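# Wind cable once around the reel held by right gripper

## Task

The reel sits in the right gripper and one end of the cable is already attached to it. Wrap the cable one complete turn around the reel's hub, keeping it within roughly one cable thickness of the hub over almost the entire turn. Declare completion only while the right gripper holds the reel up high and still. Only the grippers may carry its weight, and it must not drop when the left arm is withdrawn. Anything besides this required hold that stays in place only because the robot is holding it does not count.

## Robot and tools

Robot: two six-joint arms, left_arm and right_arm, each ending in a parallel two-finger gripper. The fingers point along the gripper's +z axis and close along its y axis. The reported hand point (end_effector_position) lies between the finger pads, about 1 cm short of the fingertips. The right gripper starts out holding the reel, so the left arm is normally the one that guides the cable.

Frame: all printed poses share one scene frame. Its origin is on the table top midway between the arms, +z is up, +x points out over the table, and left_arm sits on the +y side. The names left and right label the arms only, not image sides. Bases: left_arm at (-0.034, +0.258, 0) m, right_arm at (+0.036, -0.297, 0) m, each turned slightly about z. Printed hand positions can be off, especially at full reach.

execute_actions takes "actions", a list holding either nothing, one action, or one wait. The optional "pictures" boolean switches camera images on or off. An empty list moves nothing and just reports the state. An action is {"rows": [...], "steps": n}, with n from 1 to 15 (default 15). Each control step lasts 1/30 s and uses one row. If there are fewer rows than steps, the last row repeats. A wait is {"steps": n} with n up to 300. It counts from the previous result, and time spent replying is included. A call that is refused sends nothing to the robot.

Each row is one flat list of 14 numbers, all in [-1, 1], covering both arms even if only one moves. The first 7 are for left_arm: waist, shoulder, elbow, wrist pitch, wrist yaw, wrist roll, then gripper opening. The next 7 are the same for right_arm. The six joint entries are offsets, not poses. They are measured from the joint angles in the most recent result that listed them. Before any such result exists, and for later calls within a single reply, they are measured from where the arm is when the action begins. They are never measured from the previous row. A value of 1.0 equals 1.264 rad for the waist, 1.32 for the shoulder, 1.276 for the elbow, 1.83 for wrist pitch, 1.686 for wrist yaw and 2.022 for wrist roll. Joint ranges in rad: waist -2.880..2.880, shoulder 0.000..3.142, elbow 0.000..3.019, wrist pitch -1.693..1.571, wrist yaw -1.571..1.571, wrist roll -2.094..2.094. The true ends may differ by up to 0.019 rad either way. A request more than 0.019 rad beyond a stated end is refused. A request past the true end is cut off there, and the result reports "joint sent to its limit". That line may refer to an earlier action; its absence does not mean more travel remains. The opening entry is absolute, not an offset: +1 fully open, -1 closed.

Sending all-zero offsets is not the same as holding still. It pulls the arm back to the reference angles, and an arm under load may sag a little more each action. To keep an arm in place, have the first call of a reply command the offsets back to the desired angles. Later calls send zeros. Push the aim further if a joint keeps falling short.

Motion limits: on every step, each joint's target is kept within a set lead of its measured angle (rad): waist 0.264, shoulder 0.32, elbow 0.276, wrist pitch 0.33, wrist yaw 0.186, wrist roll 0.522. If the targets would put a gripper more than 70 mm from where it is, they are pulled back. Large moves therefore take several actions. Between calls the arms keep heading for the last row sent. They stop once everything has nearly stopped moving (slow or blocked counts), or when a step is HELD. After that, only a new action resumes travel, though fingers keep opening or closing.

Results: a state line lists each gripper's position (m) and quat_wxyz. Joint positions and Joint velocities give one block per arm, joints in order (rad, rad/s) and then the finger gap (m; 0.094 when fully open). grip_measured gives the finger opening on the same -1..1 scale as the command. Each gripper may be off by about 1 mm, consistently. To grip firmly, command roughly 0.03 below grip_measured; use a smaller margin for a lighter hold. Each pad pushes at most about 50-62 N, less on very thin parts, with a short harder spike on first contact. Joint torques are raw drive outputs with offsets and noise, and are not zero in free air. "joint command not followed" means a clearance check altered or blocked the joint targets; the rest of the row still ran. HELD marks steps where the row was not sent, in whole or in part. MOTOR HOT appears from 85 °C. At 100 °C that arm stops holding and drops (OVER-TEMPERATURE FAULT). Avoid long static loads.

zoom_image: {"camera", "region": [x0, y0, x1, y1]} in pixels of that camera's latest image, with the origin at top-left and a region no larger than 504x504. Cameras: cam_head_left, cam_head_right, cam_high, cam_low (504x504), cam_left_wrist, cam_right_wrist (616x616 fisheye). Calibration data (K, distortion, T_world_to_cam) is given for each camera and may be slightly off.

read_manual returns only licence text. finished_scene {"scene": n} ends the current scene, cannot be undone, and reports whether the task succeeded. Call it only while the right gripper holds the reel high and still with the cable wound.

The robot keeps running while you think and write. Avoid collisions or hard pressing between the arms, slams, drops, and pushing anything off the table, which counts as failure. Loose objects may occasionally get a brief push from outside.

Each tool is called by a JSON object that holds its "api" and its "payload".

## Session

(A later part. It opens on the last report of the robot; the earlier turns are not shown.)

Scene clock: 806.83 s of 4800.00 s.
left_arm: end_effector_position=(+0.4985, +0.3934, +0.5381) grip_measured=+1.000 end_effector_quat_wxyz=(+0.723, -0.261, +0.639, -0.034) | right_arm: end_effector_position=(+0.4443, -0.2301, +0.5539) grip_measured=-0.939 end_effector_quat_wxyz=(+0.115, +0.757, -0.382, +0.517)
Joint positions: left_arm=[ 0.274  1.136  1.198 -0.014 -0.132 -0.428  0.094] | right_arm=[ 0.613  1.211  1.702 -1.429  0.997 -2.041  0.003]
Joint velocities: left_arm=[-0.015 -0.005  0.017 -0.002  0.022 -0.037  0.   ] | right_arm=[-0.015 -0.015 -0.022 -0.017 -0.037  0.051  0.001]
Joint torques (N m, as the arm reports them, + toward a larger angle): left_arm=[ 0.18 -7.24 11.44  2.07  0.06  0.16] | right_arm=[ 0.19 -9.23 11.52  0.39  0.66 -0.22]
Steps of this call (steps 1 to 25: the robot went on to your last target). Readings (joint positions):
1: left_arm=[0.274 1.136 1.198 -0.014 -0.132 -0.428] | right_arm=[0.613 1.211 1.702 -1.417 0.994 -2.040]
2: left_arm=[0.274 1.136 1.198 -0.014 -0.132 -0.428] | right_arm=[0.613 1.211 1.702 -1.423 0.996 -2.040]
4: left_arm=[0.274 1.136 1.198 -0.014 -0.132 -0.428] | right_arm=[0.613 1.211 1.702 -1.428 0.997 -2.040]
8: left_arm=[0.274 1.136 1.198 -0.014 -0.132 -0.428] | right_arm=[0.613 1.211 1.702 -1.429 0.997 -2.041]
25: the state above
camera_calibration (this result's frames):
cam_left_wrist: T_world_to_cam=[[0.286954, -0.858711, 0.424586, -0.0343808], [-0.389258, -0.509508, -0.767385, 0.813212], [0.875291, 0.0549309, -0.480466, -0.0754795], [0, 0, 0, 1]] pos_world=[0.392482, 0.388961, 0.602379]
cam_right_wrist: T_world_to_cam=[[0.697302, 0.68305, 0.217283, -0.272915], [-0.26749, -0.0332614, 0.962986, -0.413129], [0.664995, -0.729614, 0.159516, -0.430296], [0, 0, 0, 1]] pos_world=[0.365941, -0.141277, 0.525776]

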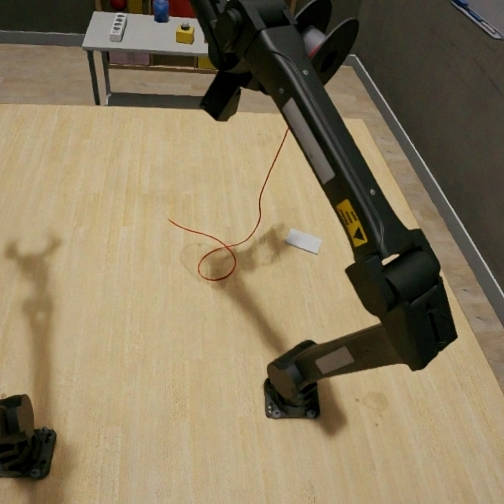

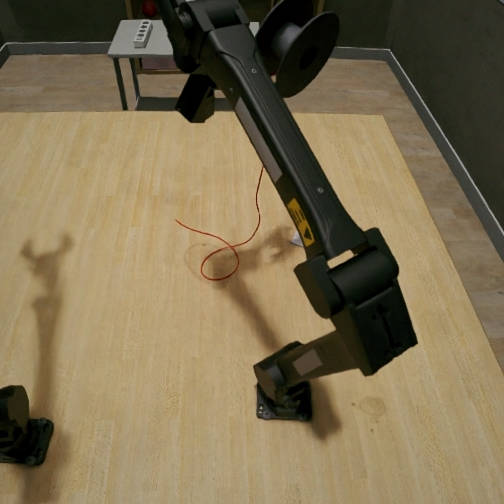

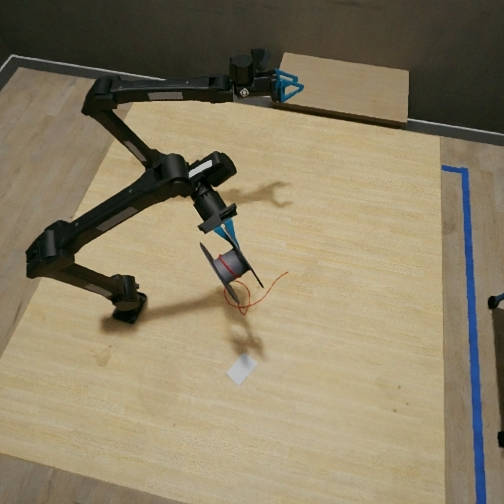

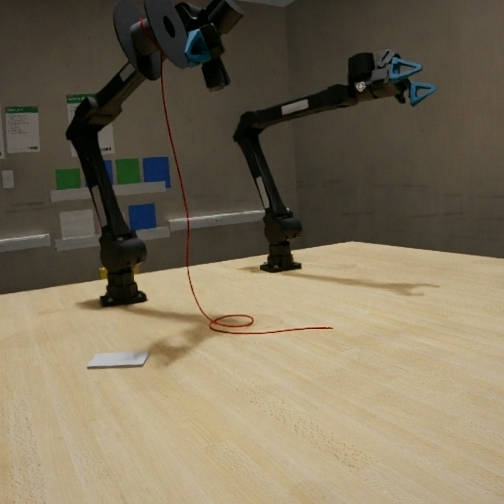

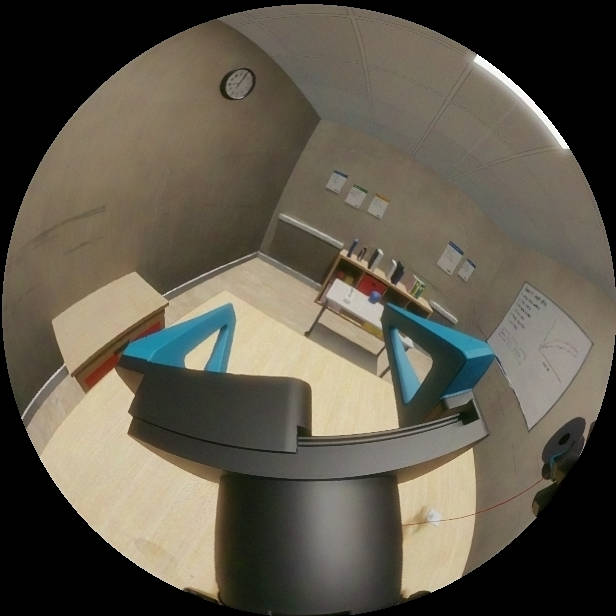

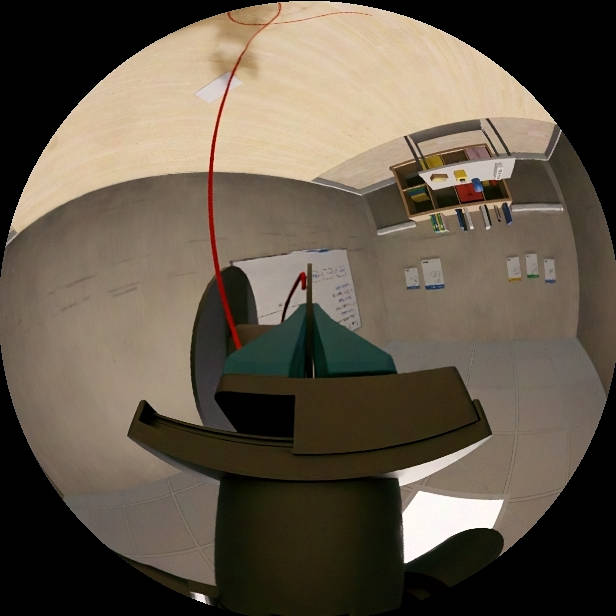

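{"api": "execute_actions", "payload": {"actions": [{"rows": [[0,0,0,0,0,0,1, 0,0,0.008,-0.003,-0.014,0,-1],[0,0,0,0,0,0,1, 0,0,0.008,-0.005,-0.028,0,-1],[0,0,0,0,0,0,1, 0,0,0.008,-0.008,-0.042,0,-1],[0,0,0,0,0,0,1, 0,0,0.008,-0.011,-0.056,0,-1],[0,0,0,0,0,0,1, 0,0,0.008,-0.014,-0.070,0,-1],[0,0,0,0,0,0,1, 0,0,0.008,-0.016,-0.084,0,-1],[0,0,0,0,0,0,1, 0,0,0.008,-0.019,-0.098,0,-1],[0,0,0,0,0,0,1, 0,0,0.008,-0.022,-0.112,0,-1],[0,0,0,0,0,0,1, 0,0,0.008,-0.024,-0.126,0,-1],[0,0,0,0,0,0,1, 0,0,0.008,-0.027,-0.140,0,-1],[0,0,0,0,0,0,1, 0,0,0.008,-0.030,-0.154,0,-1],[0,0,0,0,0,0,1, 0,0,0.008,-0.032,-0.168,0,-1],[0,0,0,0,0,0,1, 0,0,0.008,-0.035,-0.182,0,-1],[0,0,0,0,0,0,1, 0,0,0.008,-0.038,-0.196,0,-1],[0,0,0,0,0,0,1, 0,0,0.008,-0.040,-0.210,0,-1]], "steps": 15}], "pictures": false}}

{"api": "execute_actions", "payload": {"actions": [{"rows": [[0,0,0,0,0,0,1, 0,0,0.008,-0.013,-0.032,0,-1],[0,0,0,0,0,0,1, 0,0,0.008,-0.015,-0.046,0,-1],[0,0,0,0,0,0,1, 0,0,0.008,-0.018,-0.060,0,-1],[0,0,0,0,0,0,1, 0,0,0.008,-0.021,-0.074,0,-1],[0,0,0,0,0,0,1, 0,0,0.008,-0.024,-0.088,0,-1],[0,0,0,0,0,0,1, 0,0,0.008,-0.026,-0.102,0,-1],[0,0,0,0,0,0,1, 0,0,0.008,-0.029,-0.116,0,-1],[0,0,0,0,0,0,1, 0,0,0.008,-0.032,-0.130,0,-1],[0,0,0,0,0,0,1, 0,0,0.008,-0.034,-0.144,0,-1],[0,0,0,0,0,0,1, 0,0,0.008,-0.037,-0.158,0,-1],[0,0,0,0,0,0,1, 0,0,0.008,-0.040,-0.172,0,-1],[0,0,0,0,0,0,1, 0,0,0.008,-0.042,-0.186,0,-1],[0,0,0,0,0,0,1, 0,0,0.008,-0.045,-0.200,0,-1],[0,0,0,0,0,0,1, 0,0,0.008,-0.048,-0.214,0,-1],[0,0,0,0,0,0,1, 0,0,0.008,-0.050,-0.228,0,-1]], "steps": 15}], "pictures": false}}

{"api": "execute_actions", "payload": {"actions": [{"rows": [[0,0,0,0,0,0,1, 0,0,0.008,-0.013,-0.032,0.010,-1],[0,0,0,0,0,0,1, 0,0,0.008,-0.015,-0.046,0.022,-1],[0,0,0,0,0,0,1, 0,0,0.008,-0.018,-0.060,0.036,-1],[0,0,0,0,0,0,1, 0,0,0.008,-0.021,-0.074,0.050,-1],[0,0,0,0,0,0,1, 0,0,0.008,-0.024,-0.088,0.064,-1],[0,0,0,0,0,0,1, 0,0,0.008,-0.026,-0.102,0.078,-1],[0,0,0,0,0,0,1, 0,0,0.008,-0.029,-0.116,0.093,-1],[0,0,0,0,0,0,1, 0,0,0.008,-0.032,-0.130,0.107,-1],[0,0,0,0,0,0,1, 0,0,0.008,-0.034,-0.144,0.121,-1],[0,0,0,0,0,0,1, 0,0,0.008,-0.037,-0.157,0.135,-1],[0,0,0,0,0,0,1, 0,0,0.008,-0.039,-0.168,0.149,-1],[0,0,0,0,0,0,1, 0,0,0.008,-0.041,-0.178,0.164,-1],[0,0,0,0,0,0,1, 0,0,0.008,-0.042,-0.186,0.178,-1],[0,0,0,0,0,0,1, 0,0,0.008,-0.043,-0.192,0.192,-1],[0,0,0,0,0,0,1, 0,0,0.008,-0.044,-0.197,0.206,-1]], "steps": 15}], "pictures": true}}

{"api": "execute_actions", "payload": {"actions": [{"rows": [[0,0,0,0,0,0,1, 0,0,0.008,-0.004,-0.006,0.060,-1],[0,0,0,0,0,0,1, 0,0,0.008,-0.004,-0.006,0.074,-1],[0,0,0,0,0,0,1, 0,0,0.008,-0.004,-0.006,0.088,-1],[0,0,0,0,0,0,1, 0,0,0.008,-0.004,-0.006,0.103,-1],[0,0,0,0,0,0,1, 0,0,0.008,-0.004,-0.006,0.117,-1],[0,0,0,0,0,0,1, 0,0,0.008,-0.004,-0.006,0.131,-1],[0,0,0,0,0,0,1, 0,0,0.008,-0.004,-0.006,0.145,-1],[0,0,0,0,0,0,1, 0,0,0.008,-0.004,-0.006,0.159,-1],[0,0,0,0,0,0,1, 0,0,0.008,-0.004,-0.006,0.174,-1],[0,0,0,0,0,0,1, 0,0,0.008,-0.004,-0.006,0.188,-1],[0,0,0,0,0,0,1, 0,0,0.008,-0.004,-0.006,0.202,-1],[0,0,0,0,0,0,1, 0,0,0.008,-0.004,-0.006,0.216,-1],[0,0,0,0,0,0,1, 0,0,0.008,-0.004,-0.006,0.230,-1],[0,0,0,0,0,0,1, 0,0,0.008,-0.004,-0.006,0.245,-1],[0,0,0,0,0,0,1, 0,0,0.008,-0.004,-0.006,0.259,-1]], "steps": 15}], "pictures": false}}

{"api": "execute_actions", "payload": {"actions": [{"rows": [[0,0,0,0,0,0,1, 0,0,0.008,0,0,0.060,-1],[0,0,0,0,0,0,1, 0,0,0.008,0,0,0.074,-1],[0,0,0,0,0,0,1, 0,0,0.008,0,0,0.088,-1],[0,0,0,0,0,0,1, 0,0,0.008,0,0,0.103,-1],[0,0,0,0,0,0,1, 0,0,0.008,0,0,0.117,-1],[0,0,0,0,0,0,1, 0,0,0.008,0,0,0.131,-1],[0,0,0,0,0,0,1, 0,0,0.008,0,0,0.145,-1],[0,0,0,0,0,0,1, 0,0,0.008,0,0,0.159,-1],[0,0,0,0,0,0,1, 0,0,0.008,0,0,0.174,-1],[0,0,0,0,0,0,1, 0,0,0.008,0,0,0.188,-1],[0,0,0,0,0,0,1, 0,0,0.008,0,0,0.202,-1],[0,0,0,0,0,0,1, 0,0,0.008,0,0,0.216,-1],[0,0,0,0,0,0,1, 0,0,0.008,0,0,0.230,-1],[0,0,0,0,0,0,1, 0,0,0.008,0,0,0.245,-1],[0,0,0,0,0,0,1, 0,0,0.008,0,0,0.259,-1]], "steps": 15}], "pictures": true}}

{"api": "execute_actions", "payload": {"actions": [{"rows": [[0,0,0,0,0,0,1, 0,0,0.008,0,0,0.060,-1],[0,0,0,0,0,0,1, 0,0,0.008,0,0,0.074,-1],[0,0,0,0,0,0,1, 0,0,0.008,0,0,0.088,-1],[0,0,0,0,0,0,1, 0,0,0.008,0,0,0.103,-1],[0,0,0,0,0,0,1, 0,0,0.008,0,0,0.117,-1],[0,0,0,0,0,0,1, 0,0,0.008,0,0,0.131,-1],[0,0,0,0,0,0,1, 0,0,0.008,0,0,0.145,-1],[0,0,0,0,0,0,1, 0,0,0.008,0,0,0.159,-1],[0,0,0,0,0,0,1, 0,0,0.008,0,0,0.174,-1],[0,0,0,0,0,0,1, 0,0,0.008,0,0,0.188,-1],[0,0,0,0,0,0,1, 0,0,0.008,0,0,0.202,-1],[0,0,0,0,0,0,1, 0,0,0.008,0,0,0.216,-1],[0,0,0,0,0,0,1, 0,0,0.008,0,0,0.230,-1],[0,0,0,0,0,0,1, 0,0,0.008,0,0,0.245,-1],[0,0,0,0,0,0,1, 0,0,0.008,0,0,0.259,-1]], "steps": 15}], "pictures": false}}

{"api": "execute_actions", "payload": {"actions": [{"rows": [[0,0,0,0,0,0,1, 0,0,0.008,0,0,0.060,-1],[0,0,0,0,0,0,1, 0,0,0.008,0,0,0.074,-1],[0,0,0,0,0,0,1, 0,0,0.008,0,0,0.088,-1],[0,0,0,0,0,0,1, 0,0,0.008,0,0,0.103,-1],[0,0,0,0,0,0,1, 0,0,0.008,0,0,0.117,-1],[0,0,0,0,0,0,1, 0,0,0.008,0,0,0.131,-1],[0,0,0,0,0,0,1, 0,0,0.008,0,0,0.145,-1],[0,0,0,0,0,0,1, 0,0,0.008,0,0,0.159,-1],[0,0,0,0,0,0,1, 0,0,0.008,0,0,0.174,-1],[0,0,0,0,0,0,1, 0,0,0.008,0,0,0.188,-1],[0,0,0,0,0,0,1, 0,0,0.008,0,0,0.202,-1],[0,0,0,0,0,0,1, 0,0,0.008,0,0,0.215,-1],[0,0,0,0,0,0,1, 0,0,0.008,0,0,0.226,-1],[0,0,0,0,0,0,1, 0,0,0.008,0,0,0.235,-1],[0,0,0,0,0,0,1, 0,0,0.008,0,0,0.242,-1]], "steps": 15}], "pictures": false}}

{"api": "execute_actions", "payload": {"actions": [{"steps": 25}], "pictures": true}}

{"api": "zoom_image", "payload": {"camera": "cam_high", "region": [140, 110, 340, 310]}}

Scene clock: 911.00 s of 4800.00 s.
left_arm: end_effector_position=(+0.4985, +0.3934, +0.5381) grip_measured=+1.000 end_effector_quat_wxyz=(+0.723, -0.261, +0.639, -0.034) | right_arm: end_effector_position=(+0.4385, -0.1882, +0.5129) grip_measured=-0.939 end_effector_quat_wxyz=(+0.018, +0.843, -0.349, +0.410)
Joint positions: left_arm=[ 0.274  1.136  1.198 -0.014 -0.132 -0.428  0.094] | right_arm=[ 0.613  1.211  1.702 -1.484  0.657 -2.04   0.003]
Joint velocities: left_arm=[-0.015 -0.005 -0.012  0.002 -0.022 -0.066  0.   ] | right_arm=[-0.005  0.005  0.002 -0.125 -0.74  -0.066 -0.001]
Joint torques (N m, as the arm reports them, + toward a larger angle): left_arm=[ 0.15 -7.25 11.43  2.06  0.06  0.16] | right_arm=[-0.5  -8.78 11.34  0.5   0.55 -0.08]
Steps of this call (steps 1 to 15: the robot went on to your last target; steps 16 to 230: nothing new was sent; then 96.00 s passed at rest; steps 231 to 245: all 15 steps of this action). Readings (joint positions):
231: left_arm=[0.274 1.136 1.198 -0.014 -0.132 -0.428] | right_arm=[0.613 1.211 1.702 -1.429 0.986 -2.041]
232: left_arm=[0.274 1.136 1.198 -0.014 -0.132 -0.428] | right_arm=[0.613 1.211 1.702 -1.429 0.964 -2.040]
234: left_arm=[0.274 1.136 1.198 -0.014 -0.132 -0.428] | right_arm=[0.613 1.211 1.702 -1.432 0.916 -2.040]
238: left_arm=[0.274 1.136 1.198 -0.014 -0.132 -0.428] | right_arm=[0.613 1.211 1.702 -1.450 0.823 -2.040]
245: the state above

Scene clock: 911.50 s of 4800.00 s.
left_arm: end_effector_position=(+0.4985, +0.3934, +0.5381) grip_measured=+1.000 end_effector_quat_wxyz=(+0.723, -0.261, +0.639, -0.034) | right_arm: end_effector_position=(+0.4112, -0.1393, +0.4799) grip_measured=-0.939 end_effector_quat_wxyz=(-0.083, +0.908, -0.310, +0.271)
Joint positions: left_arm=[ 0.274  1.136  1.198 -0.014 -0.132 -0.428  0.094] | right_arm=[ 0.613  1.211  1.702 -1.558  0.289 -2.04   0.003]
Joint velocities: left_arm=[ 0.005 -0.015 -0.002 -0.012  0.022  0.007  0.   ] | right_arm=[ 0.005 -0.005 -0.002 -0.139 -0.725  0.007 -0.001]
Joint torques (N m, as the arm reports them, + toward a larger angle): left_arm=[ 0.18 -7.18 11.41  2.04  0.06  0.16] | right_arm=[-1.3  -9.61 11.36  0.73  0.2  -0.05]
Steps of this call (steps 1 to 15: all 15 steps of this action). Readings (joint positions):
1: left_arm=[0.274 1.136 1.198 -0.014 -0.132 -0.428] | right_arm=[0.613 1.211 1.702 -1.489 0.628 -2.040]
2: left_arm=[0.274 1.136 1.198 -0.014 -0.132 -0.428] | right_arm=[0.613 1.211 1.702 -1.494 0.598 -2.040]
4: left_arm=[0.274 1.136 1.198 -0.014 -0.132 -0.428] | right_arm=[0.613 1.211 1.702 -1.503 0.548 -2.040]
8: left_arm=[0.274 1.136 1.198 -0.014 -0.132 -0.428] | right_arm=[0.613 1.211 1.702 -1.524 0.454 -2.040]
15: the state above

Scene clock: 912.00 s of 4800.00 s.
left_arm: end_effector_position=(+0.4985, +0.3934, +0.5381) grip_measured=+1.000 end_effector_quat_wxyz=(+0.723, -0.261, +0.639, -0.034) | right_arm: end_effector_position=(+0.3740, -0.0970, +0.4662) grip_measured=-0.939 end_effector_quat_wxyz=(-0.187, +0.884, -0.413, +0.110)
Joint positions: left_arm=[ 0.274  1.136  1.198 -0.014 -0.132 -0.428  0.094] | right_arm=[ 0.613  1.211  1.702 -1.625 -0.036 -1.74   0.003]
Joint velocities: left_arm=[-0.015 -0.015 -0.002 -0.012  0.007 -0.007  0.   ] | right_arm=[-0.005 -0.005  0.007 -0.076 -0.286  0.74  -0.   ]
Joint torques (N m, as the arm reports them, + toward a larger angle): left_arm=[ 0.18 -7.16 11.41  2.06  0.05  0.16] | right_arm=[-0.32 -8.83 11.11  0.29 -0.15 -0.01]
Steps of this call (steps 1 to 15: all 15 steps of this action). Readings (joint positions):
1: left_arm=[0.274 1.136 1.198 -0.014 -0.132 -0.428] | right_arm=[0.613 1.211 1.702 -1.563 0.261 -2.037]
2: left_arm=[0.274 1.136 1.198 -0.014 -0.132 -0.428] | right_arm=[0.613 1.211 1.702 -1.568 0.232 -2.030]
4: left_arm=[0.274 1.136 1.198 -0.014 -0.132 -0.428] | right_arm=[0.613 1.211 1.702 -1.577 0.182 -2.004]
8: left_arm=[0.274 1.136 1.198 -0.014 -0.132 -0.428] | right_arm=[0.613 1.211 1.702 -1.598 0.088 -1.923]
15: the state above
camera_calibration (this result's frames):
cam_left_wrist: T_world_to_cam=[[0.286954, -0.858711, 0.424586, -0.0343808], [-0.389258, -0.509508, -0.767385, 0.813212], [0.875291, 0.0549309, -0.480466, -0.0754795], [0, 0, 0, 1]] pos_world=[0.392482, 0.388961, 0.602379]
cam_right_wrist: T_world_to_cam=[[0.687926, 0.590646, 0.421777, -0.396574], [0.308782, -0.7641, 0.566397, -0.444615], [0.65682, -0.259401, -0.708025, 0.180726], [0, 0, 0, 1]] pos_world=[0.291398, -0.0586146, 0.547053]

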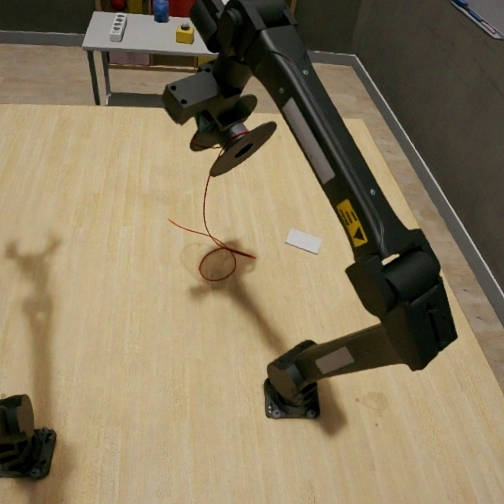

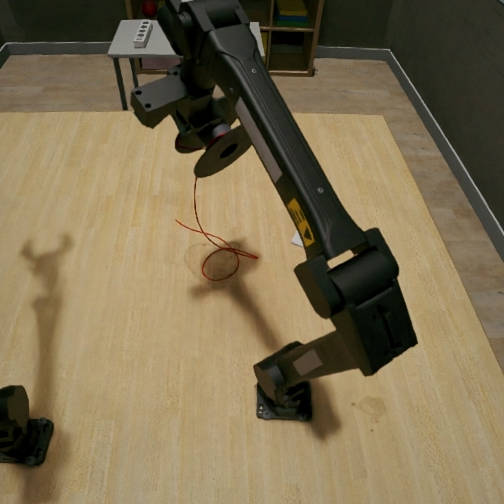

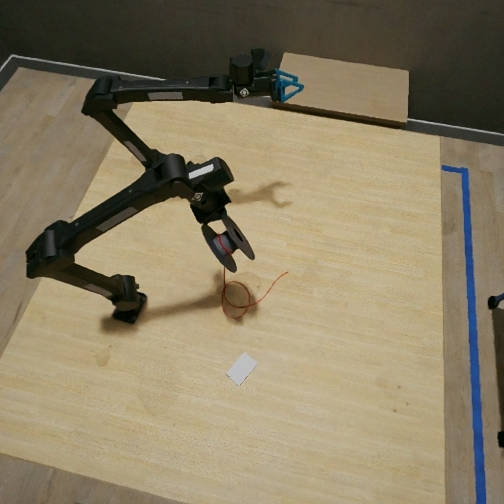

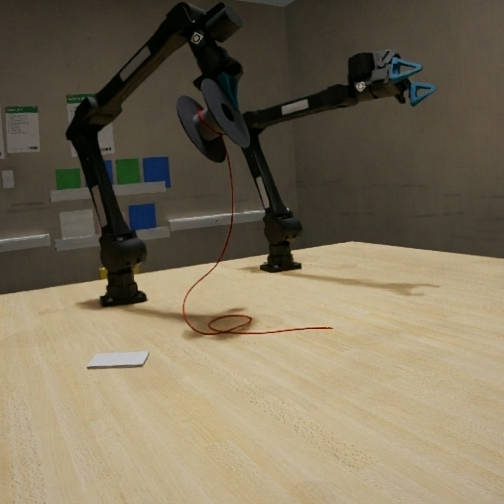

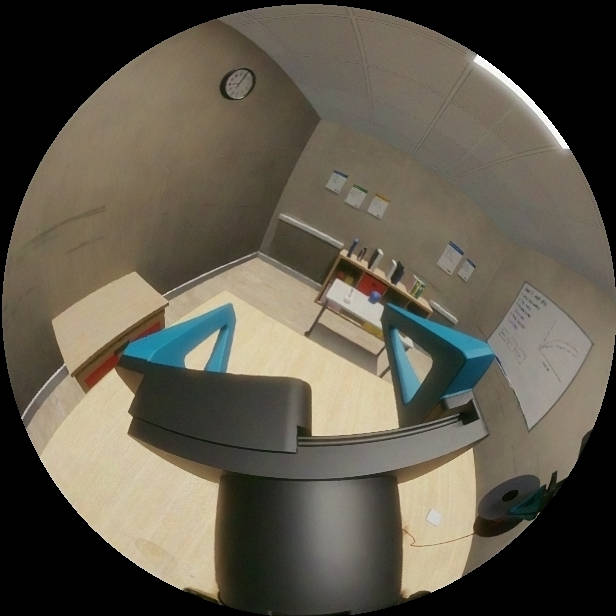

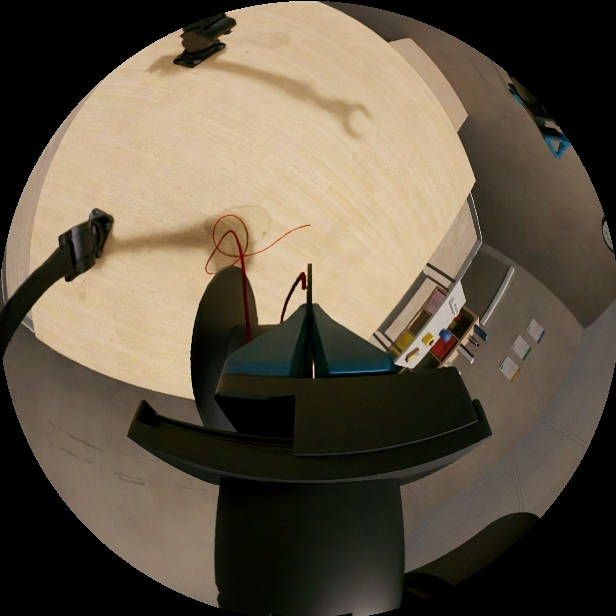

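Scene clock: 912.50 s of 4800.00 s.
left_arm: end_effector_position=(+0.4985, +0.3934, +0.5381) grip_measured=+1.000 end_effector_quat_wxyz=(+0.723, -0.261, +0.639, -0.034) | right_arm: end_effector_position=(+0.3729, -0.0956, +0.4662) grip_measured=-0.939 end_effector_quat_wxyz=(-0.207, +0.785, -0.580, +0.066)
Joint positions: left_arm=[ 0.274  1.136  1.198 -0.014 -0.132 -0.428  0.094] | right_arm=[ 0.613  1.211  1.702 -1.626 -0.046 -1.34   0.003]
Joint velocities: left_arm=[-0.005 -0.015 -0.007  0.012 -0.007 -0.037  0.   ] | right_arm=[-0.015 -0.024 -0.007 -0.027  0.007  0.769 -0.001]
Joint torques (N m, as the arm reports them, + toward a larger angle): left_arm=[ 0.11 -7.12 11.43  2.04  0.06  0.16] | right_arm=[-0.2  -9.02 11.09  0.61 -0.26 -0.01]
Steps of this call (steps 1 to 15: all 15 steps of this action). Readings (joint positions):
1: left_arm=[0.274 1.136 1.198 -0.014 -0.132 -0.428] | right_arm=[0.613 1.211 1.702 -1.626 -0.042 -1.716]
2: left_arm=[0.274 1.136 1.198 -0.014 -0.132 -0.428] | right_arm=[0.613 1.211 1.702 -1.626 -0.045 -1.692]
4: left_arm=[0.274 1.136 1.198 -0.014 -0.132 -0.428] | right_arm=[0.613 1.211 1.702 -1.626 -0.046 -1.643]
8: left_arm=[0.274 1.136 1.198 -0.014 -0.132 -0.428] | right_arm=[0.613 1.211 1.702 -1.626 -0.046 -1.536]
15: the state above

Scene clock: 913.00 s of 4800.00 s.
left_arm: end_effector_position=(+0.4985, +0.3934, +0.5381) grip_measured=+1.000 end_effector_quat_wxyz=(+0.723, -0.261, +0.639, -0.034) | right_arm: end_effector_position=(+0.3729, -0.0956, +0.4662) grip_measured=-0.940 end_effector_quat_wxyz=(-0.216, +0.654, -0.724, +0.023)
Joint positions: left_arm=[ 0.274  1.136  1.198 -0.014 -0.132 -0.428  0.094] | right_arm=[ 0.613  1.211  1.702 -1.626 -0.046 -0.94   0.003]
Joint velocities: left_arm=[-0.015 -0.024 -0.012  0.007  0.007 -0.066  0.   ] | right_arm=[-0.005  0.005 -0.007  0.002 -0.007  0.886 -0.   ]
Joint torques (N m, as the arm reports them, + toward a larger angle): left_arm=[ 0.17 -7.24 11.42  2.05  0.06  0.15] | right_arm=[-0.35 -8.97 11.16  0.66 -0.24  0.09]
Steps of this call (steps 1 to 15: all 15 steps of this action). Readings (joint positions):
1: left_arm=[0.274 1.136 1.198 -0.014 -0.132 -0.428] | right_arm=[0.613 1.211 1.702 -1.626 -0.046 -1.316]
2: left_arm=[0.274 1.136 1.198 -0.014 -0.132 -0.428] | right_arm=[0.613 1.211 1.702 -1.626 -0.046 -1.292]
4: left_arm=[0.274 1.136 1.198 -0.014 -0.132 -0.428] | right_arm=[0.613 1.211 1.702 -1.626 -0.046 -1.243]
8: left_arm=[0.274 1.136 1.198 -0.014 -0.132 -0.428] | right_arm=[0.613 1.211 1.702 -1.626 -0.046 -1.136]
15: the state above
camera_calibration (this result's frames):
cam_left_wrist: T_world_to_cam=[[0.286954, -0.858711, 0.424586, -0.0343808], [-0.389258, -0.509508, -0.767385, 0.813212], [0.875291, 0.0549309, -0.480466, -0.0754795], [0, 0, 0, 1]] pos_world=[0.392482, 0.388961, 0.602379]
cam_right_wrist: T_world_to_cam=[[0.93827, -0.139315, 0.316607, -0.510722], [-0.240076, -0.921229, 0.306105, -0.132173], [0.249022, -0.363219, -0.897808, 0.412412], [0, 0, 0, 1]] pos_world=[0.344764, -0.0431174, 0.572424]

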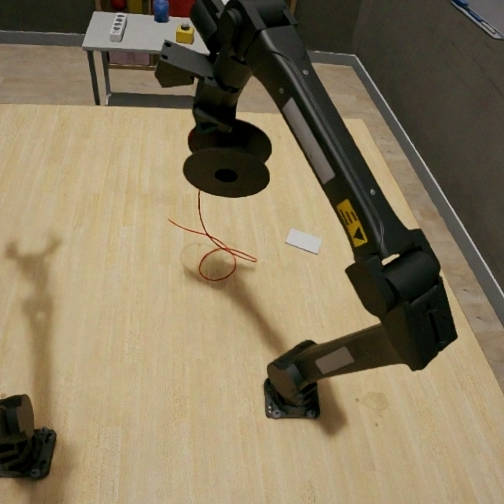

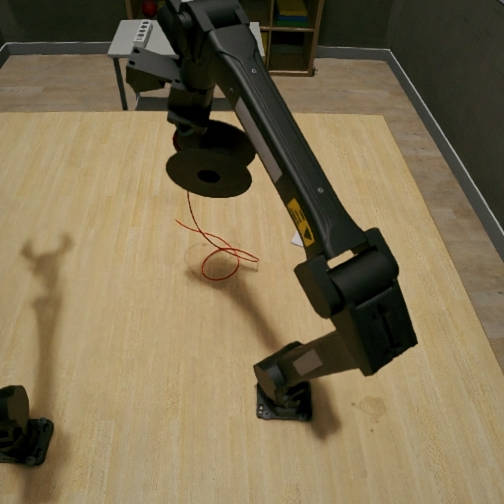

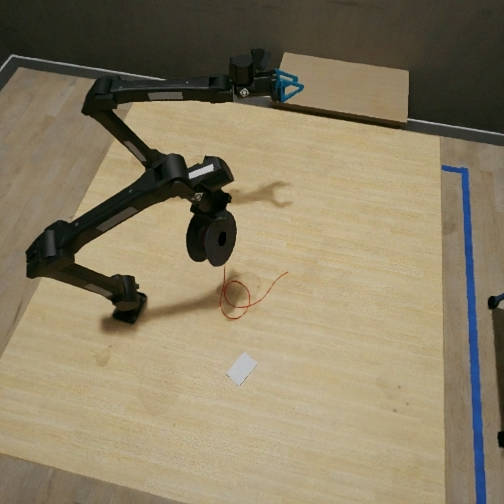

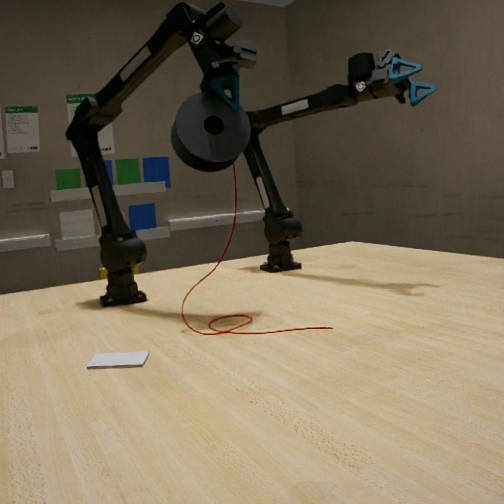

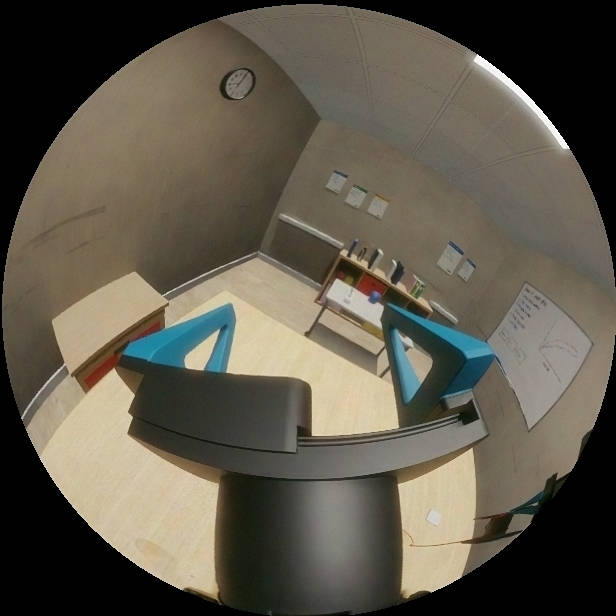

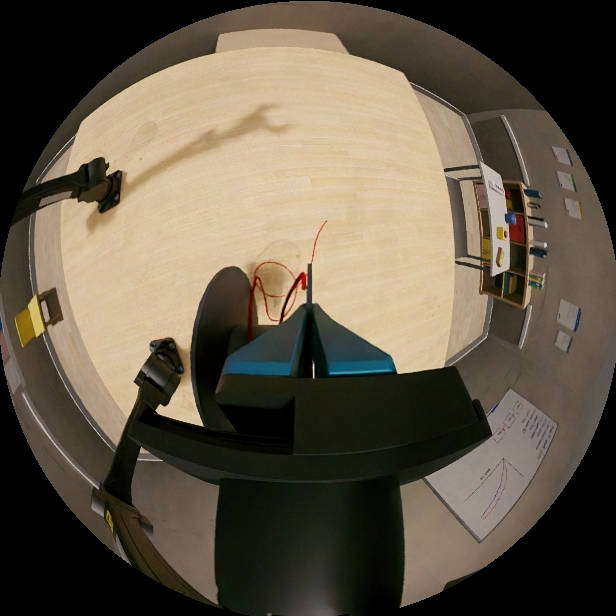

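Scene clock: 913.50 s of 4800.00 s.
left_arm: end_effector_position=(+0.4985, +0.3934, +0.5381) grip_measured=+1.000 end_effector_quat_wxyz=(+0.723, -0.261, +0.639, -0.034) | right_arm: end_effector_position=(+0.3729, -0.0956, +0.4662) grip_measured=-0.940 end_effector_quat_wxyz=(+0.216, -0.499, +0.839, +0.020)
Joint positions: left_arm=[ 0.274  1.136  1.198 -0.014 -0.132 -0.428  0.094] | right_arm=[ 0.613  1.211  1.702 -1.626 -0.046 -0.543  0.003]
Joint velocities: left_arm=[-0.005  0.005 -0.012  0.017  0.007 -0.007  0.   ] | right_arm=[ 0.005 -0.015  0.012 -0.007 -0.037  0.784 -0.001]
Joint torques (N m, as the arm reports them, + toward a larger angle): left_arm=[ 0.12 -7.3  11.44  2.07  0.06  0.16] | right_arm=[-0.94 -8.66 11.42  0.71 -0.28  0.04]
Steps of this call (steps 1 to 15: all 15 steps of this action). Readings (joint positions):
1: left_arm=[0.274 1.136 1.198 -0.014 -0.132 -0.428] | right_arm=[0.613 1.211 1.702 -1.626 -0.046 -0.917]
2: left_arm=[0.274 1.136 1.198 -0.014 -0.132 -0.428] | right_arm=[0.613 1.211 1.702 -1.626 -0.046 -0.894]
4: left_arm=[0.274 1.136 1.198 -0.014 -0.132 -0.428] | right_arm=[0.613 1.211 1.702 -1.626 -0.046 -0.844]
8: left_arm=[0.274 1.136 1.198 -0.014 -0.132 -0.428] | right_arm=[0.613 1.211 1.702 -1.626 -0.046 -0.739]
15: the state above

Scene clock: 914.00 s of 4800.00 s.
left_arm: end_effector_position=(+0.4985, +0.3934, +0.5381) grip_measured=+1.000 end_effector_quat_wxyz=(+0.723, -0.261, +0.639, -0.034) | right_arm: end_effector_position=(+0.3729, -0.0956, +0.4662) grip_measured=-0.940 end_effector_quat_wxyz=(+0.208, -0.329, +0.919, +0.061)
Joint positions: left_arm=[ 0.274  1.136  1.198 -0.014 -0.132 -0.428  0.094] | right_arm=[ 0.613  1.211  1.702 -1.626 -0.046 -0.158  0.003]
Joint velocities: left_arm=[-0.005 -0.005 -0.002 -0.012 -0.007  0.051  0.   ] | right_arm=[-0.005  0.005 -0.012  0.002  0.022  0.696 -0.   ]
Joint torques (N m, as the arm reports them, + toward a larger angle): left_arm=[ 0.08 -7.16 11.43  2.08  0.06  0.16] | right_arm=[-0.4  -8.34 11.16  0.79 -0.2   0.04]
Steps of this call (steps 1 to 15: all 15 steps of this action). Readings (joint positions):
1: left_arm=[0.274 1.136 1.198 -0.014 -0.132 -0.428] | right_arm=[0.613 1.211 1.702 -1.626 -0.046 -0.519]
2: left_arm=[0.274 1.136 1.198 -0.014 -0.132 -0.428] | right_arm=[0.613 1.211 1.702 -1.626 -0.046 -0.497]
4: left_arm=[0.274 1.136 1.198 -0.014 -0.132 -0.428] | right_arm=[0.613 1.211 1.702 -1.626 -0.046 -0.448]
8: left_arm=[0.274 1.136 1.198 -0.014 -0.132 -0.428] | right_arm=[0.613 1.211 1.702 -1.626 -0.046 -0.343]
15: the state above

Scene clock: 914.83 s of 4800.00 s.
left_arm: end_effector_position=(+0.4985, +0.3934, +0.5381) grip_measured=+1.000 end_effector_quat_wxyz=(+0.723, -0.261, +0.639, -0.034) | right_arm: end_effector_position=(+0.3729, -0.0956, +0.4662) grip_measured=-0.940 end_effector_quat_wxyz=(+0.205, -0.285, +0.934, +0.071)
Joint positions: left_arm=[ 0.274  1.136  1.198 -0.014 -0.132 -0.428  0.094] | right_arm=[ 0.613  1.211  1.702 -1.626 -0.046 -0.064  0.003]
Joint velocities: left_arm=[ 0.024 -0.005 -0.017 -0.002 -0.007  0.007  0.   ] | right_arm=[-0.005  0.005 -0.002 -0.017  0.066 -0.007 -0.   ]
Joint torques (N m, as the arm reports them, + toward a larger angle): left_arm=[ 0.16 -7.21 11.41  2.08  0.06  0.16] | right_arm=[-0.54 -9.62 11.18  0.65 -0.2   0.05]
Steps of this call (steps 1 to 25: the robot went on to your last target). Readings (joint positions):
1: left_arm=[0.274 1.136 1.198 -0.014 -0.132 -0.428] | right_arm=[0.613 1.211 1.702 -1.626 -0.046 -0.138]
2: left_arm=[0.274 1.136 1.198 -0.014 -0.132 -0.428] | right_arm=[0.613 1.211 1.702 -1.626 -0.046 -0.123]
4: left_arm=[0.274 1.136 1.198 -0.014 -0.132 -0.428] | right_arm=[0.613 1.211 1.702 -1.626 -0.046 -0.101]
8: left_arm=[0.274 1.136 1.198 -0.014 -0.132 -0.428] | right_arm=[0.613 1.211 1.702 -1.626 -0.046 -0.078]
25: the state above
camera_calibration (this result's frames):
cam_left_wrist: T_world_to_cam=[[0.286954, -0.858711, 0.424586, -0.0343808], [-0.389258, -0.509508, -0.767385, 0.813212], [0.875291, 0.0549309, -0.480466, -0.0754795], [0, 0, 0, 1]] pos_world=[0.392482, 0.388961, 0.602379]
cam_right_wrist: T_world_to_cam=[[0.563926, -0.825708, -0.0139118, -0.282668], [-0.809073, -0.555784, 0.191062, 0.168587], [-0.165493, -0.0964891, -0.981479, 0.6315], [0, 0, 0, 1]] pos_world=[0.400312, -0.0787702, 0.583661]

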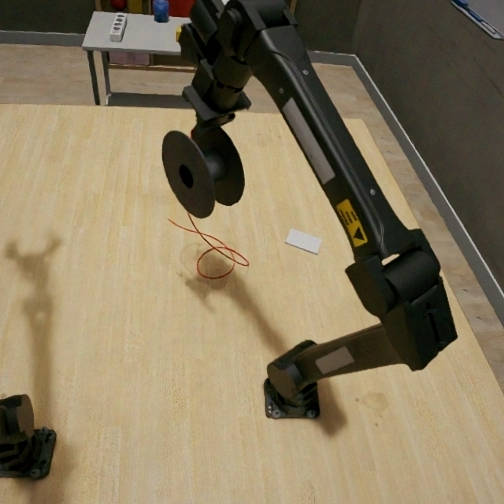

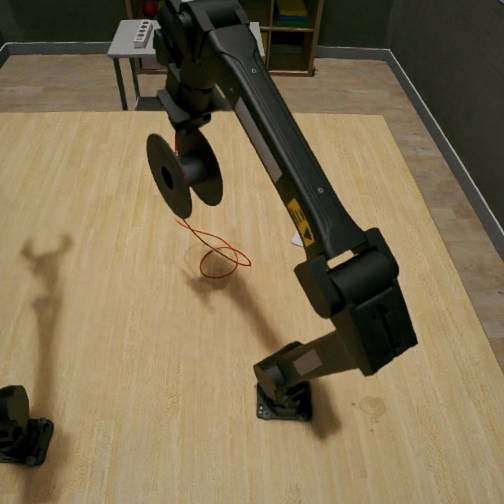

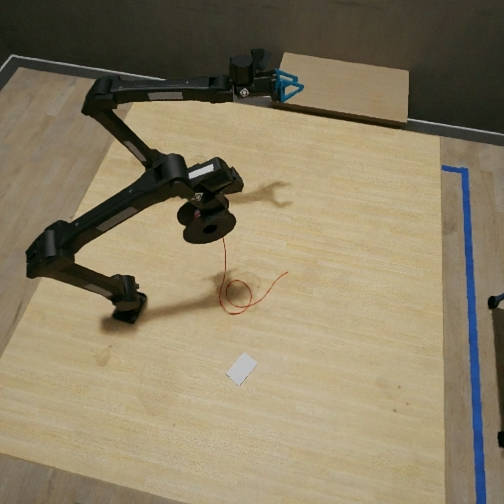

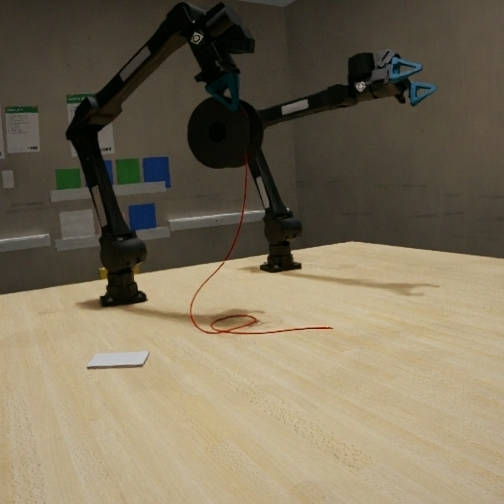

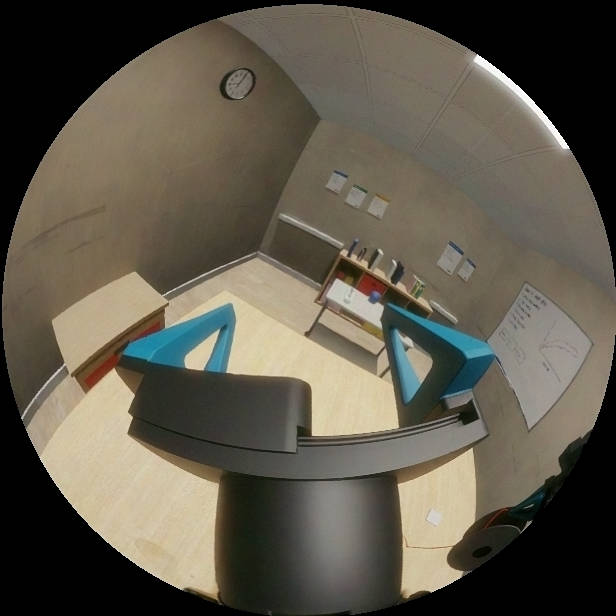

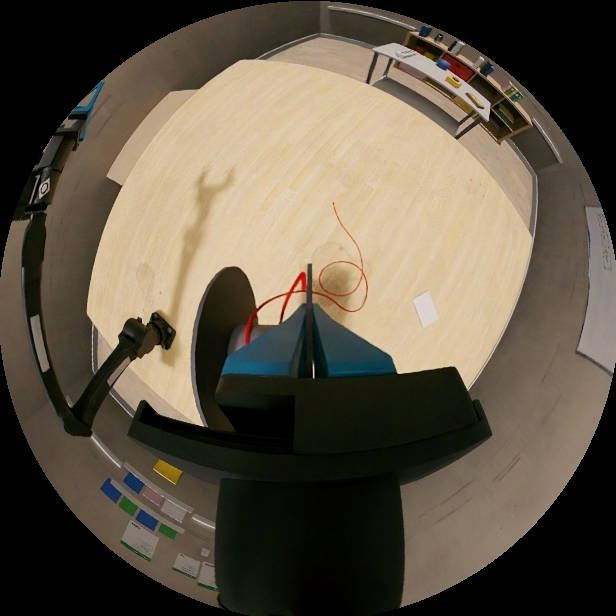

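Region (140, 110, 340, 310) of cam_high's 504x504 image, scaled by 2.520, with more detail than that image has.

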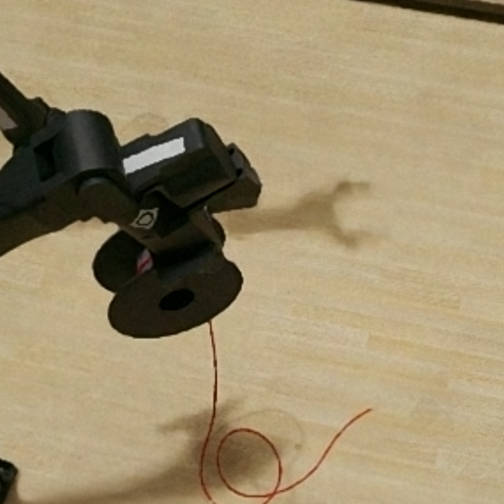

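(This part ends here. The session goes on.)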